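# Lift the carton with both hands and hold it

## Task

Grip the carton between the two hands, raise the whole carton at least three fingers' width above the table, and keep it motionless in the air, touching nothing else, at the end. It fails if any motor of either hand still reads moving in hand_stopped_by at the end, or if anything is pushed or knocked off the table.

## Robot and tools

Robot: a humanoid upper body on a stand past the table's -x edge, facing about +x. left_arm (robot's own left, +y side) carries a left hand; right_arm (-y side) carries a right hand. Each shoulder sits about 0.28 m above the pelvis, 0.06 m toward +x and 0.10 m to its side; a hand point can be at most 0.62 m from its shoulder. The body may be slightly turned or tilted relative to the table.

World frame (used in every result): table top at z = 0, +z up, +x away from the robot across the table, table's near edge at x = 0.18 m. Positions are in metres, orientations as quaternions wxyz. Printed hand positions can be off, more at long reach.

Hand point: a point 0.05 m in front of the palm, where index pad meets thumb tip in a pinch. Its own axes: +z along the straight fingers (fingertips reach 0.06-0.07 m past it), +y out of the palm, +x across the palm toward the little finger on the right hand, toward the thumb on the left hand. A wrist bracket on the little-finger side sticks out 0.03 m further along +y and 0.11 m across the palm; it can collide. With the thumb turned fully in front of the palm, a hand can wrap objects 0.035-0.08 m wide, the object lying across the palm.

Row layout (shared by execute_actions and move): one flat list of 28 numbers covering both arms, all in [-1, 1], even when only one arm moves. Order: left_arm dx, dy, dz, rx, ry, rz, then left_gripper little, ring, middle, index, thumb_bend, thumb_turn, force_limit, speed; then the same 14 for right_arm/right_gripper. dx..rz are an offset, not a pose: the target relative to the hand point's measured pose at the start of the action, expressed in that hand point's own axes. 1.0 = 0.6 m for dx/dy/dz and 180 degrees for rx/ry/rz (together one rotation vector). Every row in an action is measured from the same start pose, not the previous row. Optionally 14 extra numbers in [0, 1] may follow: joint stiffness scales, 7 for left_arm then 7 for right_arm, in Joint positions order; they persist until changed.

Hand numbers are absolute targets: finger values +1 straight/open, -1 fully curled; thumb_bend +1 straight, -1 fully bent; thumb_turn +1 beside the palm, -1 in front of it. Pinch is roughly index -0.22, thumb_bend -0.75, thumb_turn -0.57. force_limit maps -1..+1 to about 0..10 N fingertip force (0..15 N for the two thumb motors) at which a closing motor stops; it never stops opening. speed maps -1..+1 from nearly zero to full (full travel 0.6 s). For a gentle grip close at speed -0.9 or below. There is no "no change" value: to keep a hand as it is, resend its last eight numbers (or, before any, its hand_measured plus hand_force_limit and hand_speed). A motor only starts when its target changes by 0.01 or more; it then locks at target or at the force limit. To grip harder, raise force_limit and send a target further closed than hand_measured.

execute_actions(actions): a list of actions; each action is a table of up to 15 rows, one row per 1/30 s step, the last row repeated to fill 15 steps (0.5 s). An empty list just returns state and images. Per step the commanded pose is clipped to 70 mm and 16 degrees from the measured pose, so large offsets take several actions.

move(target, speed, blocking): target is one 28-number row as above, offsets from the pose in the latest result that shows one. Each hand point travels straight toward it; speed is top path speed in m/s (0.002 to 0.5, default 0.25; turning up to twice that in rad/s). Paths last 0.5-10 s and don't avoid obstacles or the other arm. blocking=false returns after 0.5 s; then use wait(0) or stop before sending more motion. The result adds a "move:" line (done, off_target, moving, held, fault; limits=paced or held) and each hand point's distance to its target.

wait(seconds 0-10): lets time pass holding commands. stop(): brakes a running move. zoom_image(camera, region [x0,y0,x1,y1] pixels, up to 504x504): closer view of cam_head, cam_high (672x504), cam_left_wrist or cam_right_wrist (616x616). show_instructions(): shows reference pages. finished_scene(scene): ends the current scene, by its number; irreversible.

Results: per-arm pose lines, Hand target lines, joint positions, hand_measured / hand_stopped_by / hand_load_n (six values each, motor order as sent), hand_force_limit, hand_speed, step readings (HELD marks steps held back), camera images and calibration. hand_stopped_by words: moving, target, force, stalled, fault. A lost grip shows as loads dropping near 0. "pose unreachable" means a clearance check altered or blocked that arm.

Avoid: arms or hands striking or pressing hard on each other; contact torque reaching joint limits (shoulder/elbow/wrist roll 22.7 N m, wrist pitch/yaw 4.55 N m, held weight included), which freezes that arm 10 s; overheating motors (warning at 90 °C, arm drops at 120 °C); fast impacts, slams, drops, slips and anything leaving the table. The robot keeps executing its last command while you compose the next call. Before finishing, make sure the carton is lifted, steady, clear of everything, and no hand motor reads moving.

Each tool is called after "Call:" in YAML: its name, and indented under it one key for each argument.

## Session

Call:
execute_actions:
  actions: []

Scene clock: 0.00 s.
left_arm: end_effector_position=(+0.2071, +0.1172, +0.5192) hand_measured=(+1.000, +1.000, +1.000, +1.000, +1.000, +1.000) hand_load_n=(+0.0, +0.0, +0.0, +0.0, +0.0, +0.0) hand_stopped_by=(target, target, target, target, target, target) hand_force_limit=0.00 hand_speed=-0.80 end_effector_quat_wxyz=(+0.102, +0.062, -0.121, +0.985) | right_arm: end_effector_position=(+0.1654, -0.1498, +0.4984) hand_measured=(+1.000, +1.000, +1.000, +1.000, +1.000, +1.000) hand_load_n=(+0.0, +0.0, +0.0, +0.0, +0.0, +0.0) hand_stopped_by=(target, target, target, target, target, target) hand_force_limit=0.00 hand_speed=-0.80 end_effector_quat_wxyz=(+0.975, -0.162, +0.147, -0.035)
Joint positions: left_arm=[-0.205  0.545  0.364 -0.435 -0.637 -0.926 -0.268] | right_arm=[-0.131 -0.51  -0.278 -0.524  0.57  -0.835  0.328]
Joint velocities: left_arm=[-0.008  0.     0.025 -0.005 -0.014  0.     0.   ] | right_arm=[ 0.015 -0.009 -0.005  0.008  0.     0.     0.   ]
Hand target (left_arm): +0.207, +0.117, +0.519; +0.102, +0.062, -0.121, +0.985
Hand target (right_arm): +0.165, -0.150, +0.498; +0.975, -0.162, +0.147, -0.035
Joint stiffness scale: left_arm=[1. 1. 1. 1. 1. 1. 1.] | right_arm=[1. 1. 1. 1. 1. 1. 1.]
camera_calibration (this result's frames):
cam_left_wrist: T_world_to_cam=[[0.351263, 0.902992, 0.247427, -0.302517], [-0.808471, 0.425815, -0.406271, 0.322596], [-0.472217, -0.0573297, 0.879616, -0.213632], [0, 0, 0, 1]] pos_world=[0.266192, 0.123556, 0.393826]
cam_right_wrist: T_world_to_cam=[[-0.0616959, 0.965207, -0.254103, 0.2845], [-0.959797, -0.127221, -0.250208, 0.263094], [-0.273829, 0.228451, 0.934252, -0.256163], [0, 0, 0, 1]] pos_world=[0.199924, -0.18261, 0.377441]

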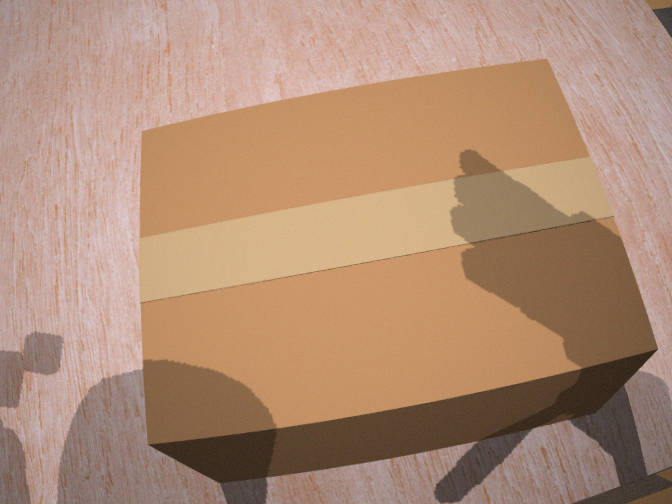

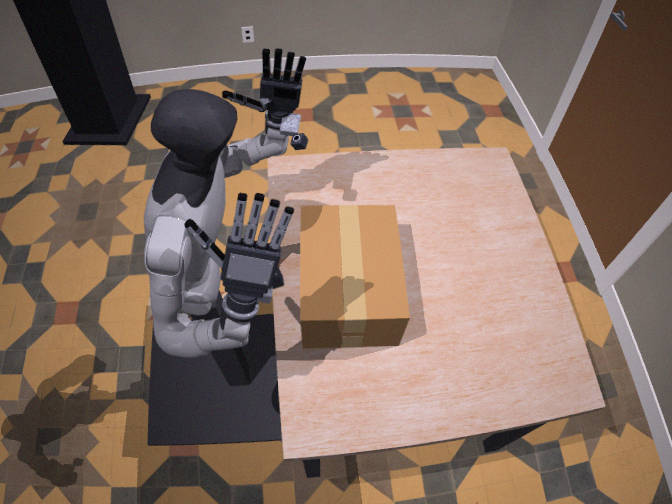

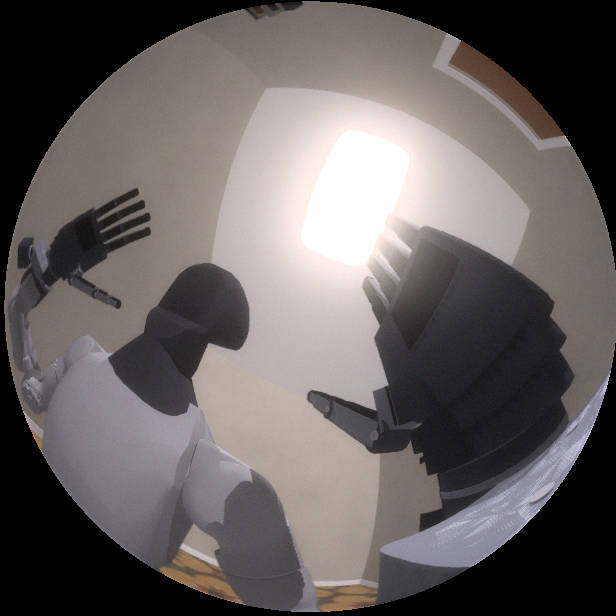

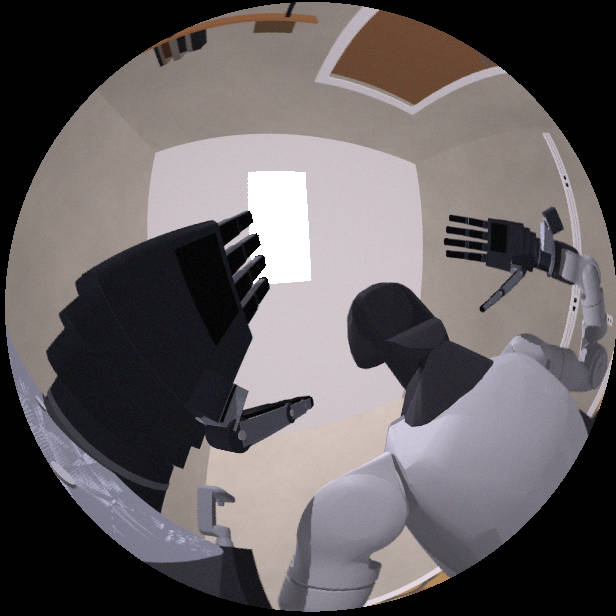

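Call:
move:
  target: [-0.308,-0.055,-0.241,0.051,-0.391,-0.036,0.82,0.86,0.87,0.85,1,1,0,-0.5,0.391,-0.06,-0.157,0.045,0.36,0.065,0.82,0.86,0.87,0.85,1,1,0,-0.5]
  speed: 0.45

Scene clock: 2.97 s.
left_arm: end_effector_position=(+0.3792, +0.1505, +0.3571) hand_measured=(+0.820, +0.860, +0.870, +0.850, +1.000, +1.000) hand_load_n=(+0.0, +0.0, +0.0, +0.0, +0.0, +0.0) hand_stopped_by=(target, target, target, target, target, target) hand_force_limit=0.00 hand_speed=-0.50 end_effector_quat_wxyz=(+0.066, +0.633, -0.076, +0.768) | right_arm: end_effector_position=(+0.3609, -0.2415, +0.3611) hand_measured=(+0.820, +0.860, +0.870, +0.850, +1.000, +1.000) hand_load_n=(+0.0, +0.0, +0.0, +0.0, +0.0, +0.0) hand_stopped_by=(target, target, target, target, target, target) hand_force_limit=0.00 hand_speed=-0.50 end_effector_quat_wxyz=(+0.752, -0.041, +0.656, -0.045)
Joint positions: left_arm=[ 0.287  0.792  0.352 -0.466 -0.838 -0.153  0.015] | right_arm=[-0.113 -0.839 -0.219 -0.36   0.766  0.112  0.038]
Joint velocities: left_arm=[-0.002 -0.012  0.003 -0.014 -0.005  0.004  0.   ] | right_arm=[ 0.009 -0.006 -0.009 -0.002  0.005  0.009  0.   ]
Hand target (left_arm): +0.380, +0.151, +0.359; +0.066, +0.632, -0.075, +0.768
Hand target (right_arm): +0.361, -0.242, +0.361; +0.751, -0.038, +0.657, -0.043
Off the commanded pose (left_arm): 0.003 m, 1 deg.
Off the commanded pose (right_arm): 0.002 m, 2 deg.
Joint stiffness scale: left_arm=[1. 1. 1. 1. 1. 1. 1.] | right_arm=[1. 1. 1. 1. 1. 1. 1.]
move: done
camera_calibration (this result's frames):
cam_left_wrist: T_world_to_cam=[[0.264469, 0.960048, -0.0914511, -0.207591], [-0.680286, 0.252931, 0.687922, -0.0315674], [0.683569, -0.119721, 0.72, -0.359719], [0, 0, 0, 1]] pos_world=[0.27932, 0.164216, 0.261729]
cam_right_wrist: T_world_to_cam=[[0.0465182, 0.998822, -0.0137811, 0.232457], [-0.659103, 0.0410573, 0.750931, -0.0246464], [0.750612, -0.0258488, 0.660237, -0.385664], [0, 0, 0, 1]] pos_world=[0.262426, -0.24114, 0.276341]

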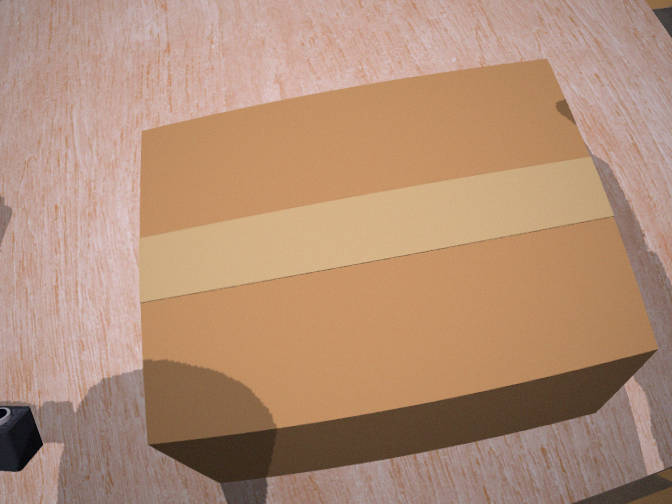

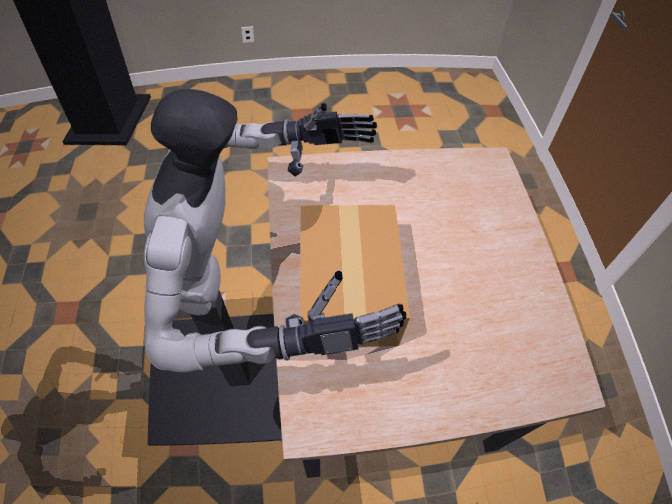

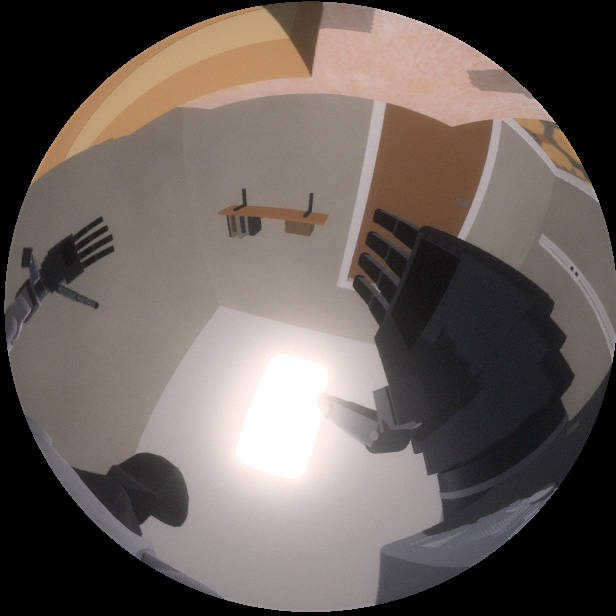

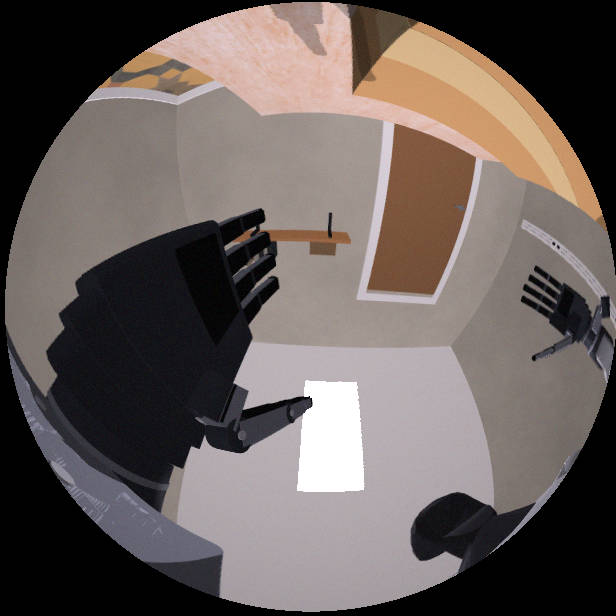

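Call:
move:
  target: [-0.306,0.099,-0.061,0.029,-0.21,-0.015,0.82,0.86,0.87,0.85,1,1,0,-0.5,0.303,0.121,-0.07,0.018,0.195,0.041,0.82,0.86,0.87,0.85,1,1,0,-0.5]
  speed: 0.3

Scene clock: 5.03 s.
left_arm: end_effector_position=(+0.3682, +0.0980, +0.1659) hand_measured=(+0.820, +0.860, +0.870, +0.850, +1.000, +1.000) hand_load_n=(+0.0, +0.0, +0.0, +0.0, +0.0, +0.0) hand_stopped_by=(target, target, target, target, target, target) hand_force_limit=0.00 hand_speed=-0.50 end_effector_quat_wxyz=(+0.026, +0.851, -0.049, +0.522) | right_arm: end_effector_position=(+0.3436, -0.1927, +0.1653) hand_measured=(+0.820, +0.860, +0.870, +0.850, +1.000, +1.000) hand_load_n=(+0.0, +0.0, +0.0, +0.0, +0.0, +0.0) hand_stopped_by=(target, target, target, target, target, target) hand_force_limit=0.00 hand_speed=-0.50 end_effector_quat_wxyz=(+0.520, +0.030, +0.853, -0.031)
Joint positions: left_arm=[ 0.217  0.716 -0.087 -0.524 -0.782  0.335  0.436] | right_arm=[-0.022 -0.69   0.153 -0.414  0.738  0.466 -0.312]
Joint velocities: left_arm=[ 0.012  0.     0.006  0.    -0.006  0.004  0.   ] | right_arm=[-0.003  0.     0.002  0.011  0.018  0.    -0.001]
Hand target (left_arm): +0.368, +0.098, +0.165; +0.026, +0.853, -0.047, +0.520
Hand target (right_arm): +0.344, -0.193, +0.165; +0.519, +0.031, +0.853, -0.032
Off the commanded pose (left_arm): 0.002 m, 1 deg.
Off the commanded pose (right_arm): 0.003 m, 1 deg.
Joint stiffness scale: left_arm=[1. 1. 1. 1. 1. 1. 1.] | right_arm=[1. 1. 1. 1. 1. 1. 1.]
move: done
camera_calibration (this result's frames):
cam_left_wrist: T_world_to_cam=[[0.0885701, 0.9869, -0.134848, -0.102447], [-0.131835, 0.145804, 0.98049, -0.13426], [0.987307, -0.0690644, 0.143022, -0.241903], [0, 0, 0, 1]] pos_world=[0.230206, 0.103974, 0.152423]
cam_right_wrist: T_world_to_cam=[[0.169724, 0.984364, 0.0471327, 0.12662], [-0.112284, -0.0281995, 0.993276, -0.132343], [0.979074, -0.173875, 0.105742, -0.257435], [0, 0, 0, 1]] pos_world=[0.215698, -0.173134, 0.152707]

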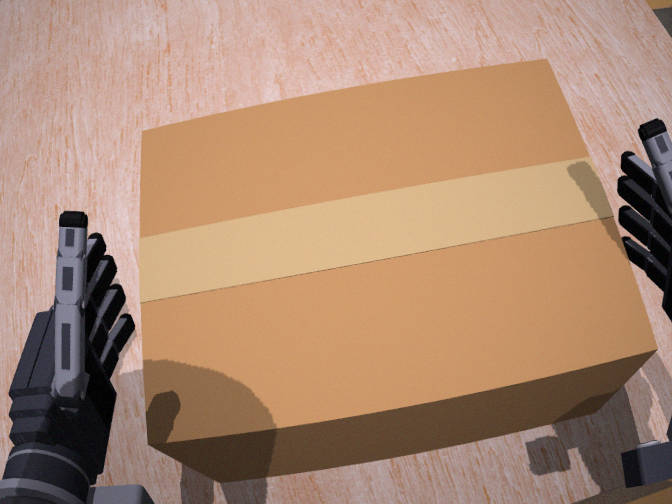

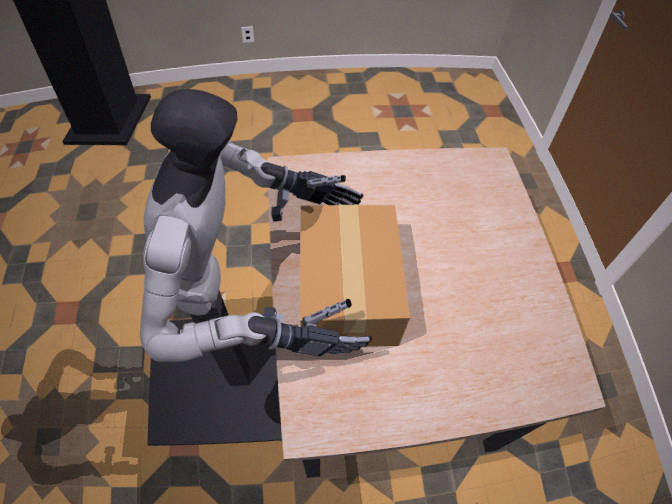

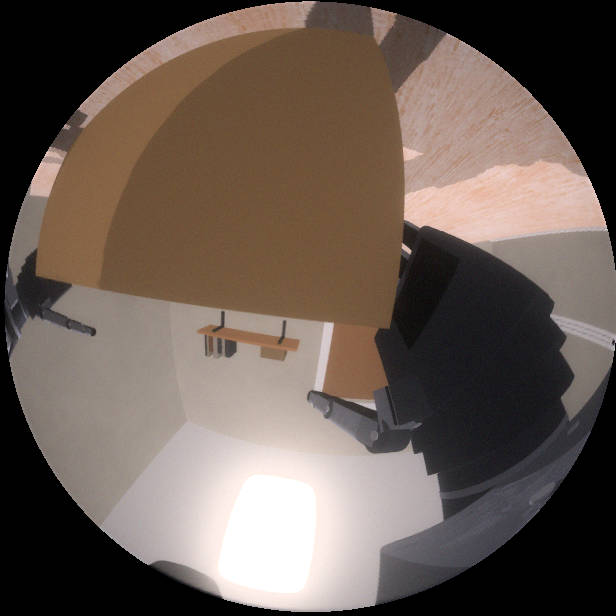

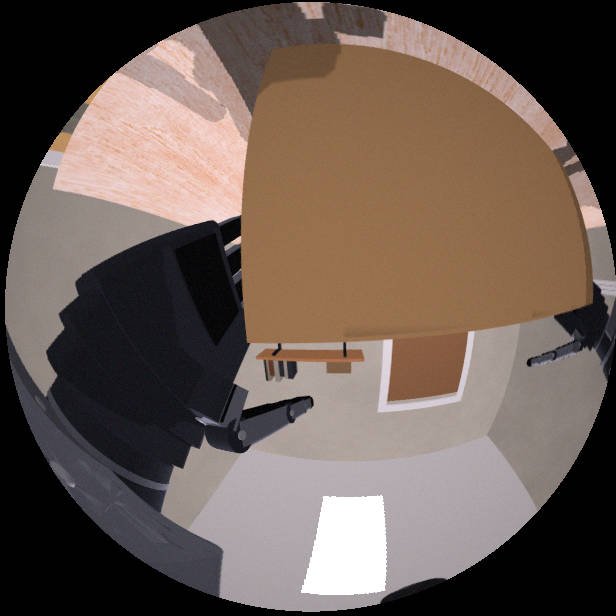

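Call:
move:
  target: [0,0.045,0,0,0,-0.004,0.82,0.86,0.87,0.85,1,1,0,-0.5,-0.004,0.045,0,0,0,0.006,0.82,0.86,0.87,0.85,1,1,0,-0.5]
  speed: 0.07

Call:
move:
  target: [0,0.088,-0.025,-0.055,0,-0.01,0.82,0.86,0.87,0.85,1,1,0,-0.5,0,0.092,-0.022,-0.056,0,0.01,0.82,0.86,0.87,0.85,1,1,0,-0.5]
  speed: 0.1

Scene clock: 6.10 s.
left_arm: end_effector_position=(+0.3652, +0.0711, +0.1646) hand_measured=(+0.820, +0.860, +0.870, +0.850, +1.000, +1.000) hand_load_n=(+0.0, +0.0, +0.0, +0.0, +0.0, +0.0) hand_stopped_by=(target, target, target, target, target, target) hand_force_limit=0.00 hand_speed=-0.50 end_effector_quat_wxyz=(+0.030, +0.852, -0.045, +0.520) | right_arm: end_effector_position=(+0.3459, -0.1661, +0.1664) hand_measured=(+0.820, +0.860, +0.870, +0.850, +1.000, +1.000) hand_load_n=(+0.0, +0.0, +0.0, +0.0, +0.0, +0.0) hand_stopped_by=(target, target, target, target, target, target) hand_force_limit=0.00 hand_speed=-0.50 end_effector_quat_wxyz=(+0.519, +0.038, +0.853, -0.024)
Joint positions: left_arm=[ 0.157  0.655 -0.191 -0.565 -0.747  0.379  0.547] | right_arm=[-0.053 -0.624  0.233 -0.472  0.729  0.509 -0.427]
Joint velocities: left_arm=[ 0.003 -0.003 -0.003  0.     0.003  0.     0.007] | right_arm=[ 0.003  0.006 -0.006 -0.003  0.     0.    -0.007]
Hand target (left_arm): +0.365, +0.071, +0.165; +0.029, +0.852, -0.047, +0.521
Hand target (right_arm): +0.346, -0.166, +0.167; +0.520, +0.036, +0.853, -0.026
Off the commanded pose (left_arm): 0.001 m, 0 deg.
Off the commanded pose (right_arm): 0.001 m, 0 deg.
Joint stiffness scale: left_arm=[1. 1. 1. 1. 1. 1. 1.] | right_arm=[1. 1. 1. 1. 1. 1. 1.]
move: done
camera_calibration (this result's frames):
cam_left_wrist: T_world_to_cam=[[0.0849018, 0.985624, -0.14607, -0.0724861], [-0.128243, 0.15619, 0.979366, -0.131283], [0.988102, -0.0644174, 0.139661, -0.240643], [0, 0, 0, 1]] pos_world=[0.227098, 0.0764475, 0.151594]
cam_right_wrist: T_world_to_cam=[[0.177888, 0.98179, 0.0666607, 0.0934746], [-0.111883, -0.0471231, 0.992603, -0.135572], [0.97767, -0.184031, 0.101463, -0.255683], [0, 0, 0, 1]] pos_world=[0.218177, -0.145215, 0.154281]

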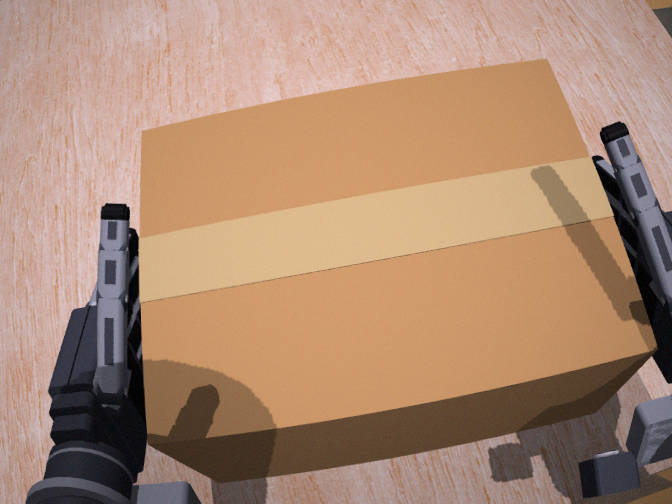

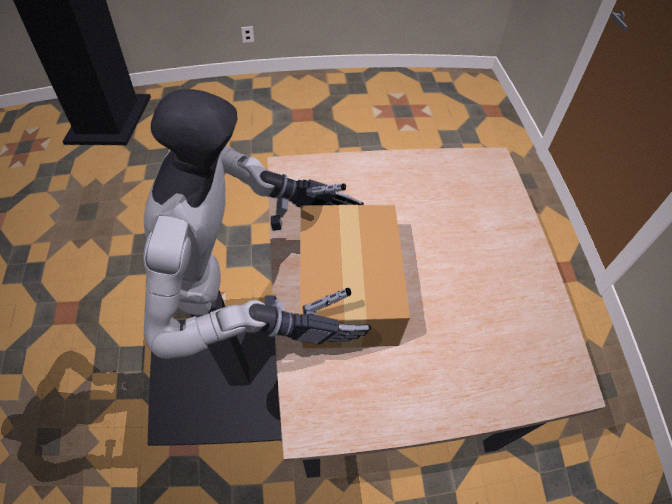

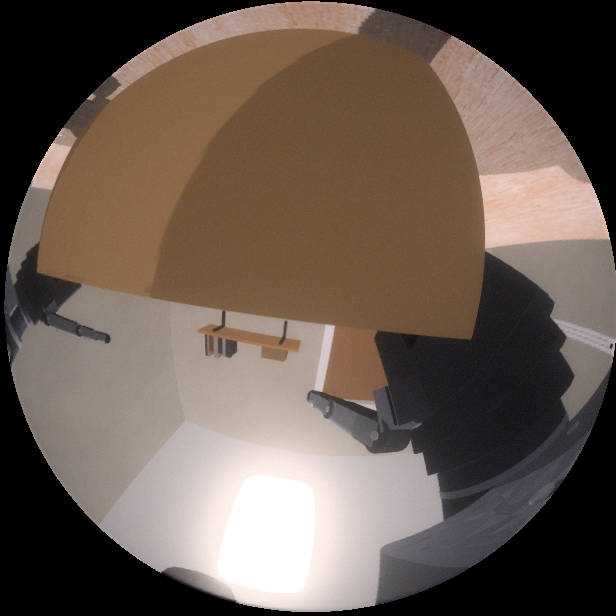

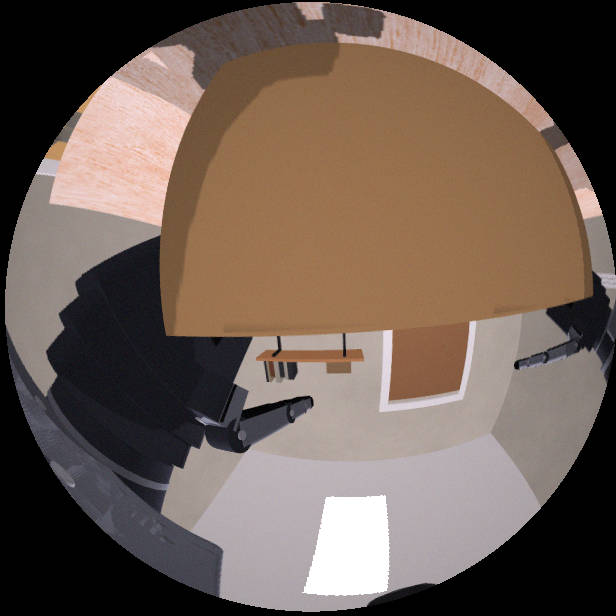

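Scene clock: 7.27 s.
left_arm: end_effector_position=(+0.3618, +0.0642, +0.1621) hand_measured=(+0.820, +0.860, +0.870, +0.850, +1.000, +1.000) hand_load_n=(+1.5, +2.0, +5.0, +5.5, +0.0, +0.0) hand_stopped_by=(target, target, target, target, target, target) hand_force_limit=0.00 hand_speed=-0.50 end_effector_quat_wxyz=(+0.027, +0.850, -0.055, +0.523) | right_arm: end_effector_position=(+0.3446, -0.1598, +0.1648) hand_measured=(+0.820, +0.860, +0.870, +0.850, +1.000, +1.000) hand_load_n=(+1.5, +2.5, +3.5, +6.0, +0.0, +0.0) hand_stopped_by=(target, target, target, target, target, target) hand_force_limit=0.00 hand_speed=-0.50 end_effector_quat_wxyz=(+0.521, +0.028, +0.853, -0.029)
Joint positions: left_arm=[ 0.145  0.68  -0.255 -0.558 -0.734  0.34   0.584] | right_arm=[-0.059 -0.635  0.274 -0.475  0.715  0.492 -0.451]
Joint velocities: left_arm=[-0.008  0.067 -0.048  0.003 -0.025 -0.051  0.044] | right_arm=[ 0.009 -0.008  0.02   0.006 -0.003 -0.018 -0.015]
Hand target (left_arm): +0.345, +0.023, +0.173; +0.110, +0.847, -0.078, +0.514
Hand target (right_arm): +0.336, -0.112, +0.175; +0.521, +0.005, +0.852, +0.058
Off the commanded pose (left_arm): 0.048 m, 10 deg.
Off the commanded pose (right_arm): 0.051 m, 10 deg.
Joint stiffness scale: left_arm=[1. 1. 1. 1. 1. 1. 1.] | right_arm=[1. 1. 1. 1. 1. 1. 1.]
move: off_target (left_arm, right_arm)
camera_calibration (this result's frames):
cam_left_wrist: T_world_to_cam=[[0.0997126, 0.986289, -0.131499, -0.0734685], [-0.133507, 0.144224, 0.980497, -0.125751], [0.986019, -0.080212, 0.146058, -0.236666], [0, 0, 0, 1]] pos_world=[0.223894, 0.071614, 0.148204]
cam_right_wrist: T_world_to_cam=[[0.165636, 0.984942, 0.0495387, 0.095241], [-0.114531, -0.0306809, 0.992946, -0.130329], [0.979514, -0.170141, 0.107724, -0.252569], [0, 0, 0, 1]] pos_world=[0.216693, -0.140778, 0.151899]

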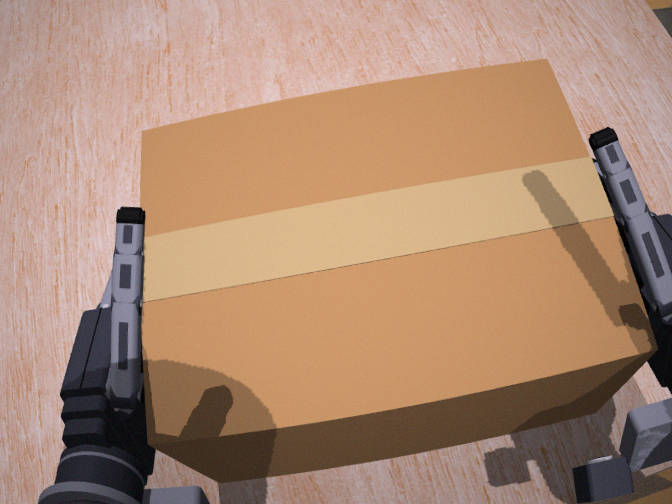

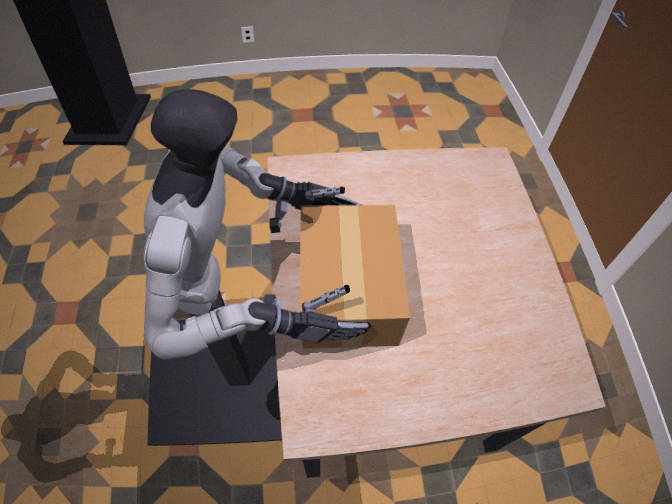

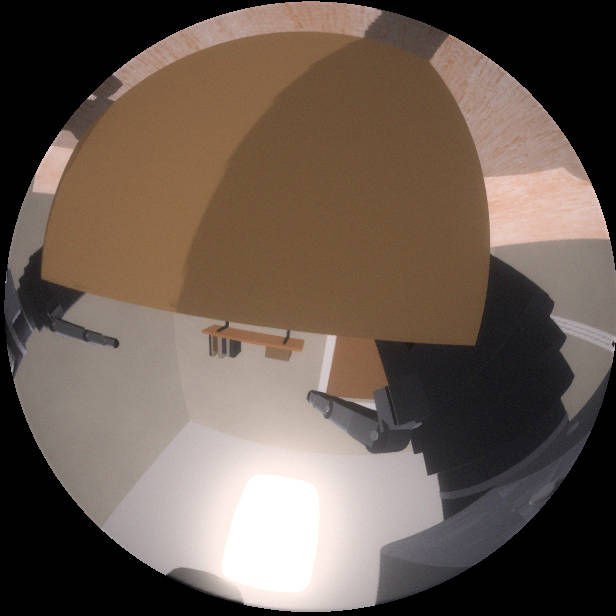

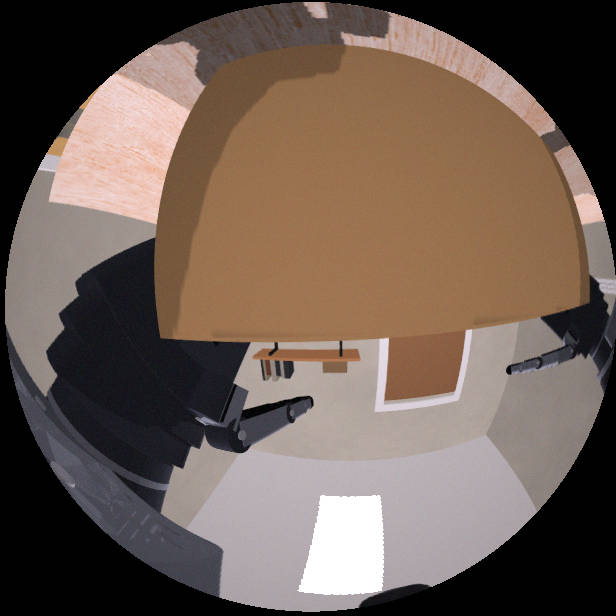

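Call:
execute_actions:
  actions:
    - [[0.008,0.079,-0.024,-0.053,0,-0.018,0.82,0.86,0.87,0.85,1,1,0,-0.5,-0.007,0.085,-0.023,-0.055,0,0.018,0.82,0.86,0.87,0.85,1,1,0,-0.5],[0.01,0.082,-0.025,-0.054,0,-0.019,0.82,0.86,0.87,0.85,1,1,0,-0.5,-0.01,0.088,-0.024,-0.056,0,0.019,0.82,0.86,0.87,0.85,1,1,0,-0.5],[0.013,0.085,-0.026,-0.055,0,-0.02,0.82,0.86,0.87,0.85,1,1,0,-0.5,-0.013,0.091,-0.025,-0.057,0,0.02,0.82,0.86,0.87,0.85,1,1,0,-0.5],[0.015,0.087,-0.027,-0.056,0,-0.021,0.82,0.86,0.87,0.85,1,1,0,-0.5,-0.015,0.093,-0.026,-0.058,0,0.021,0.82,0.86,0.87,0.85,1,1,0,-0.5],[0.018,0.087,-0.028,-0.056,0,-0.021,0.82,0.86,0.87,0.85,1,1,0,-0.5,-0.018,0.093,-0.027,-0.058,0,0.021,0.82,0.86,0.87,0.85,1,1,0,-0.5],[0.02,0.087,-0.029,-0.056,0,-0.021,0.82,0.86,0.87,0.85,1,1,0,-0.5,-0.02,0.093,-0.028,-0.058,0,0.021,0.82,0.86,0.87,0.85,1,1,0,-0.5],[0.023,0.087,-0.03,-0.056,0,-0.021,0.82,0.86,0.87,0.85,1,1,0,-0.5,-0.023,0.093,-0.029,-0.058,0,0.021,0.82,0.86,0.87,0.85,1,1,0,-0.5],[0.025,0.087,-0.031,-0.056,0,-0.021,0.82,0.86,0.87,0.85,1,1,0,-0.5,-0.025,0.093,-0.03,-0.058,0,0.021,0.82,0.86,0.87,0.85,1,1,0,-0.5],[0.028,0.087,-0.032,-0.056,0,-0.021,0.82,0.86,0.87,0.85,1,1,0,-0.5,-0.028,0.093,-0.031,-0.058,0,0.021,0.82,0.86,0.87,0.85,1,1,0,-0.5],[0.03,0.087,-0.033,-0.056,0,-0.021,0.82,0.86,0.87,0.85,1,1,0,-0.5,-0.03,0.093,-0.032,-0.058,0,0.021,0.82,0.86,0.87,0.85,1,1,0,-0.5],[0.033,0.087,-0.034,-0.056,0,-0.021,0.82,0.86,0.87,0.85,1,1,0,-0.5,-0.033,0.093,-0.033,-0.058,0,0.021,0.82,0.86,0.87,0.85,1,1,0,-0.5],[0.035,0.087,-0.035,-0.056,0,-0.021,0.82,0.86,0.87,0.85,1,1,0,-0.5,-0.035,0.093,-0.034,-0.058,0,0.021,0.82,0.86,0.87,0.85,1,1,0,-0.5],[0.038,0.087,-0.036,-0.056,0,-0.021,0.82,0.86,0.87,0.85,1,1,0,-0.5,-0.038,0.093,-0.035,-0.058,0,0.021,0.82,0.86,0.87,0.85,1,1,0,-0.5],[0.04,0.087,-0.037,-0.056,0,-0.021,0.82,0.86,0.87,0.85,1,1,0,-0.5,-0.04,0.093,-0.036,-0.058,0,0.021,0.82,0.86,0.87,0.85,1,1,0,-0.5],[0.042,0.087,-0.038,-0.056,0,-0.021,0.82,0.86,0.87,0.85,1,1,0,-0.5,-0.042,0.093,-0.037,-0.058,0,0.021,0.82,0.86,0.87,0.85,1,1,0,-0.5]]

Call:
wait:
  seconds: 0.6

Scene clock: 8.80 s.
left_arm: end_effector_position=(+0.3593, +0.0613, +0.1712) hand_measured=(+0.820, +0.860, +0.870, +0.850, +1.000, +1.000) hand_load_n=(+7.5, +4.0, +4.5, +2.0, +0.0, +0.0) hand_stopped_by=(target, target, target, target, target, target) hand_force_limit=0.00 hand_speed=-0.50 end_effector_quat_wxyz=(+0.028, +0.857, -0.048, +0.513) | right_arm: end_effector_position=(+0.3408, -0.1607, +0.1713) hand_measured=(+0.820, +0.860, +0.870, +0.850, +1.000, +1.000) hand_load_n=(+2.0, +3.0, +4.0, +6.0, +0.0, +0.0) hand_stopped_by=(target, target, target, target, target, target) hand_force_limit=0.00 hand_speed=-0.50 end_effector_quat_wxyz=(+0.507, +0.035, +0.861, -0.035)
Joint positions: left_arm=[ 0.131  0.727 -0.262 -0.635 -0.827  0.385  0.678] | right_arm=[-0.063 -0.663  0.252 -0.558  0.802  0.58  -0.538]
Joint velocities: left_arm=[-0.126  0.161  0.117 -0.278 -0.146  0.     0.199] | right_arm=[-0.043 -0.069 -0.163 -0.285  0.235  0.073 -0.172]
Hand target (left_arm): +0.343, +0.016, +0.195; +0.118, +0.845, -0.077, +0.516
Hand target (right_arm): +0.335, -0.106, +0.198; +0.523, +0.004, +0.850, +0.065
Off the commanded pose (left_arm): 0.055 m, 11 deg.
Off the commanded pose (right_arm): 0.063 m, 12 deg.
Joint stiffness scale: left_arm=[1. 1. 1. 1. 1. 1. 1.] | right_arm=[1. 1. 1. 1. 1. 1. 1.]
Step readings (end_effector_position):
0: left_arm (+0.3618, +0.0642, +0.1621) | right_arm (+0.3446, -0.1598, +0.1647)
1: left_arm (+0.3618, +0.0642, +0.1621) | right_arm (+0.3446, -0.1598, +0.1647)
2: left_arm (+0.3617, +0.0640, +0.1621) | right_arm (+0.3445, -0.1597, +0.1647)
4: left_arm (+0.3615, +0.0635, +0.1623) | right_arm (+0.3440, -0.1597, +0.1648)
8: left_arm (+0.3601, +0.0627, +0.1628) | right_arm (+0.3425, -0.1596, +0.1653)
15: end_effector_position above
camera_calibration (this result's frames):
cam_left_wrist: T_world_to_cam=[[0.0851384, 0.986507, -0.139841, -0.0625951], [-0.112383, 0.148963, 0.982436, -0.142802], [0.990011, -0.0679272, 0.123549, -0.234066], [0, 0, 0, 1]] pos_world=[0.221009, 0.0671233, 0.160459]
cam_right_wrist: T_world_to_cam=[[0.185852, 0.98171, 0.0412742, 0.0903944], [-0.0832703, -0.0261184, 0.996185, -0.147772], [0.979043, -0.18858, 0.0768932, -0.247191], [0, 0, 0, 1]] pos_world=[0.212906, -0.139216, 0.162484]

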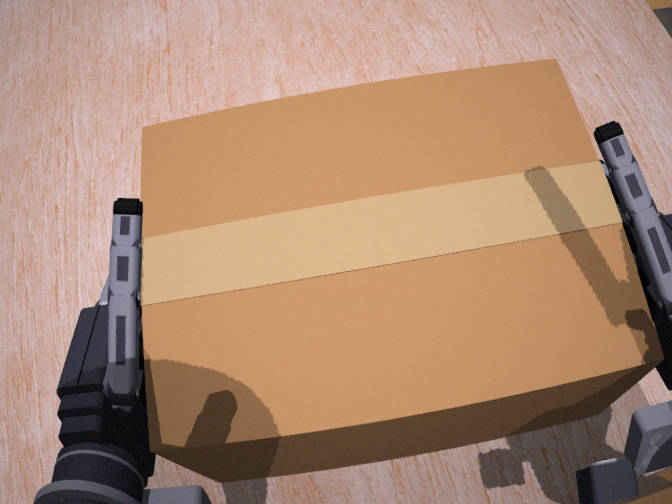

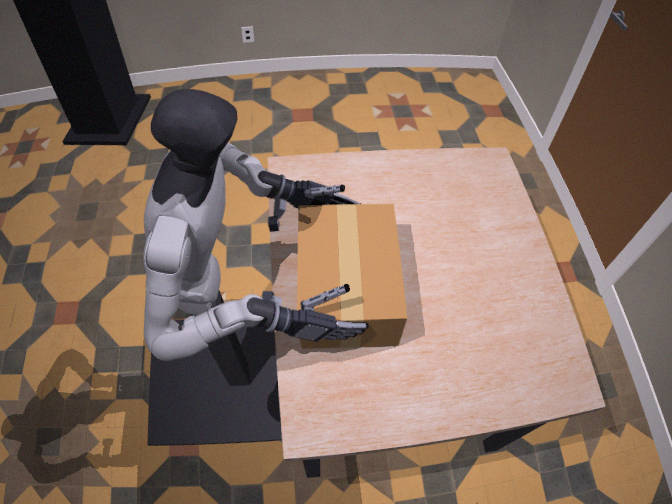

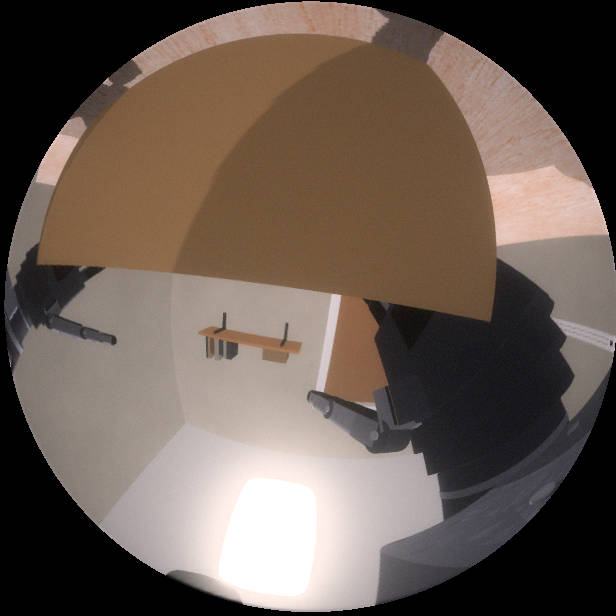

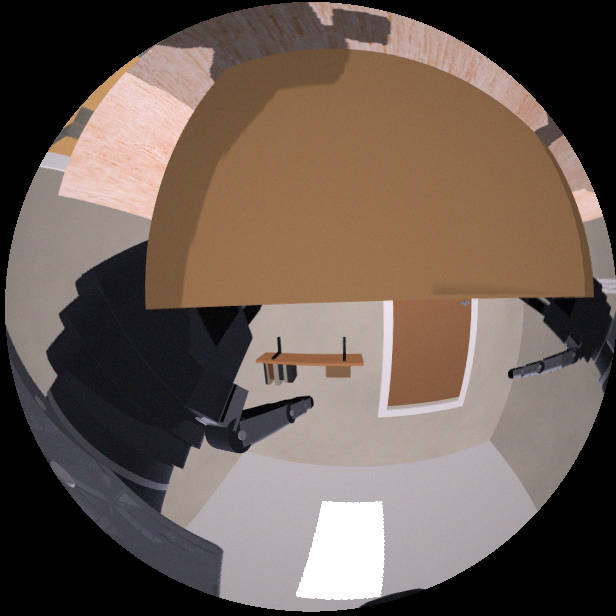

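Scene clock: 9.40 s.
left_arm: end_effector_position=(+0.3654, +0.0611, +0.1859) hand_measured=(+0.822, +0.860, +0.870, +0.850, +1.000, +1.000) hand_load_n=(+11.5, +4.5, +2.0, +0.5, +0.0, +0.0) hand_stopped_by=(target, target, target, target, target, target) hand_force_limit=0.00 hand_speed=-0.50 end_effector_quat_wxyz=(+0.029, +0.846, -0.044, +0.531) | right_arm: end_effector_position=(+0.3464, -0.1609, +0.1866) hand_measured=(+0.820, +0.860, +0.870, +0.850, +1.000, +1.000) hand_load_n=(+6.0, +3.0, +3.5, +2.5, +0.0, +0.0) hand_stopped_by=(target, target, target, target, target, target) hand_force_limit=0.00 hand_speed=-0.50 end_effector_quat_wxyz=(+0.525, +0.036, +0.850, -0.035)
Joint positions: left_arm=[ 0.115  0.737 -0.248 -0.657 -0.835  0.378  0.693] | right_arm=[-0.08  -0.667  0.237 -0.582  0.81   0.579 -0.548]
Joint velocities: left_arm=[ 0.     0.006  0.002 -0.003  0.     0.     0.   ] | right_arm=[-0.011 -0.006 -0.005  0.005  0.002  0.     0.   ]
Hand target (left_arm): +0.343, +0.016, +0.195; +0.118, +0.845, -0.077, +0.516
Hand target (right_arm): +0.335, -0.106, +0.198; +0.523, +0.004, +0.850, +0.065
Off the commanded pose (left_arm): 0.052 m, 11 deg.
Off the commanded pose (right_arm): 0.059 m, 12 deg.
Joint stiffness scale: left_arm=[1. 1. 1. 1. 1. 1. 1.] | right_arm=[1. 1. 1. 1. 1. 1. 1.]
wait: 0.60 s; at rest by 0.40 s
camera_calibration (this result's frames):
cam_left_wrist: T_world_to_cam=[[0.0854958, 0.985666, -0.145438, -0.059853], [-0.152707, 0.157211, 0.975687, -0.141029], [0.984566, -0.0612078, 0.163959, -0.247888], [0, 0, 0, 1]] pos_world=[0.227643, 0.0659937, 0.169538]
cam_right_wrist: T_world_to_cam=[[0.184455, 0.981686, 0.0476414, 0.0882201], [-0.124237, -0.0247956, 0.991943, -0.147326], [0.974957, -0.188887, 0.117388, -0.260103], [0, 0, 0, 1]] pos_world=[0.219014, -0.139388, 0.172469]

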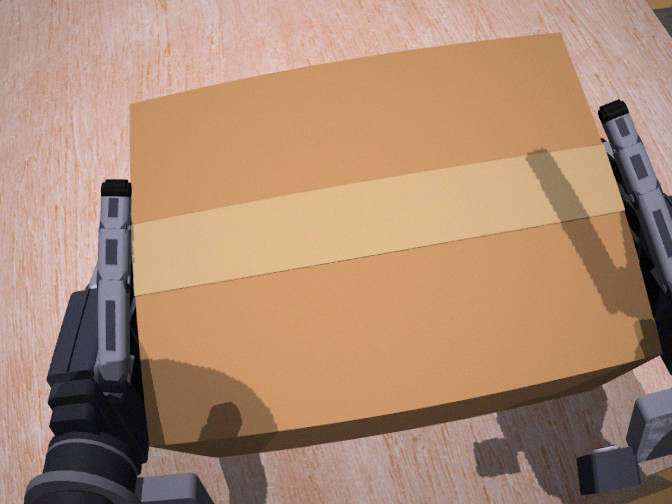

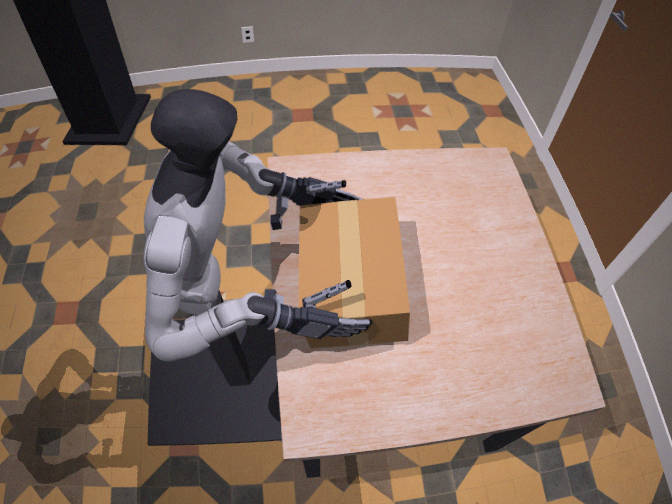

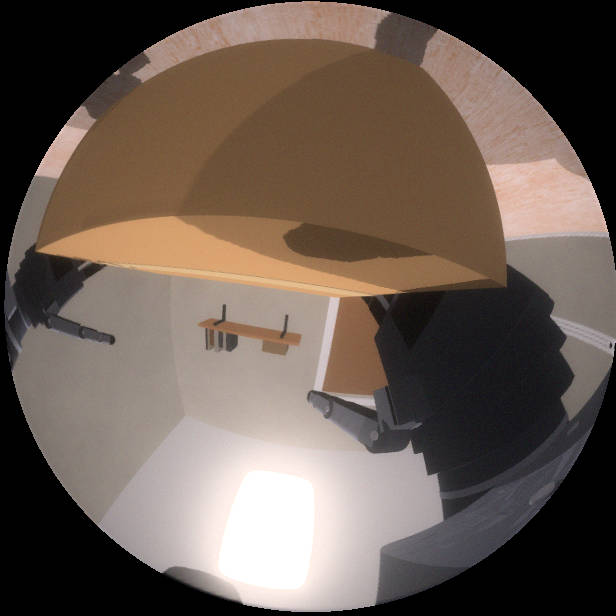

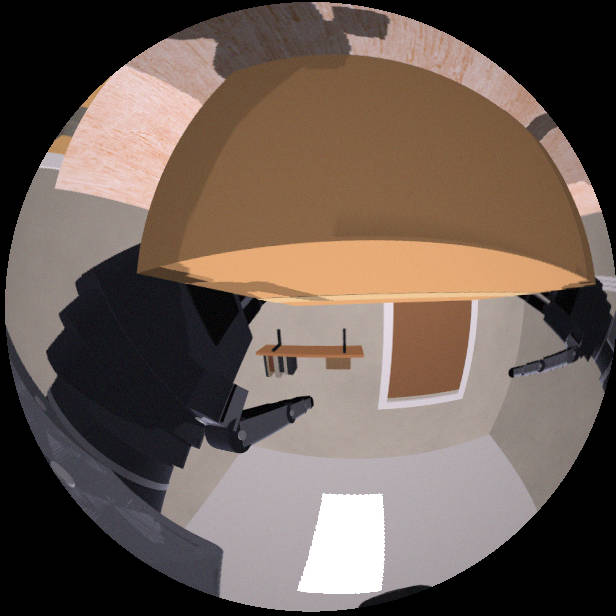

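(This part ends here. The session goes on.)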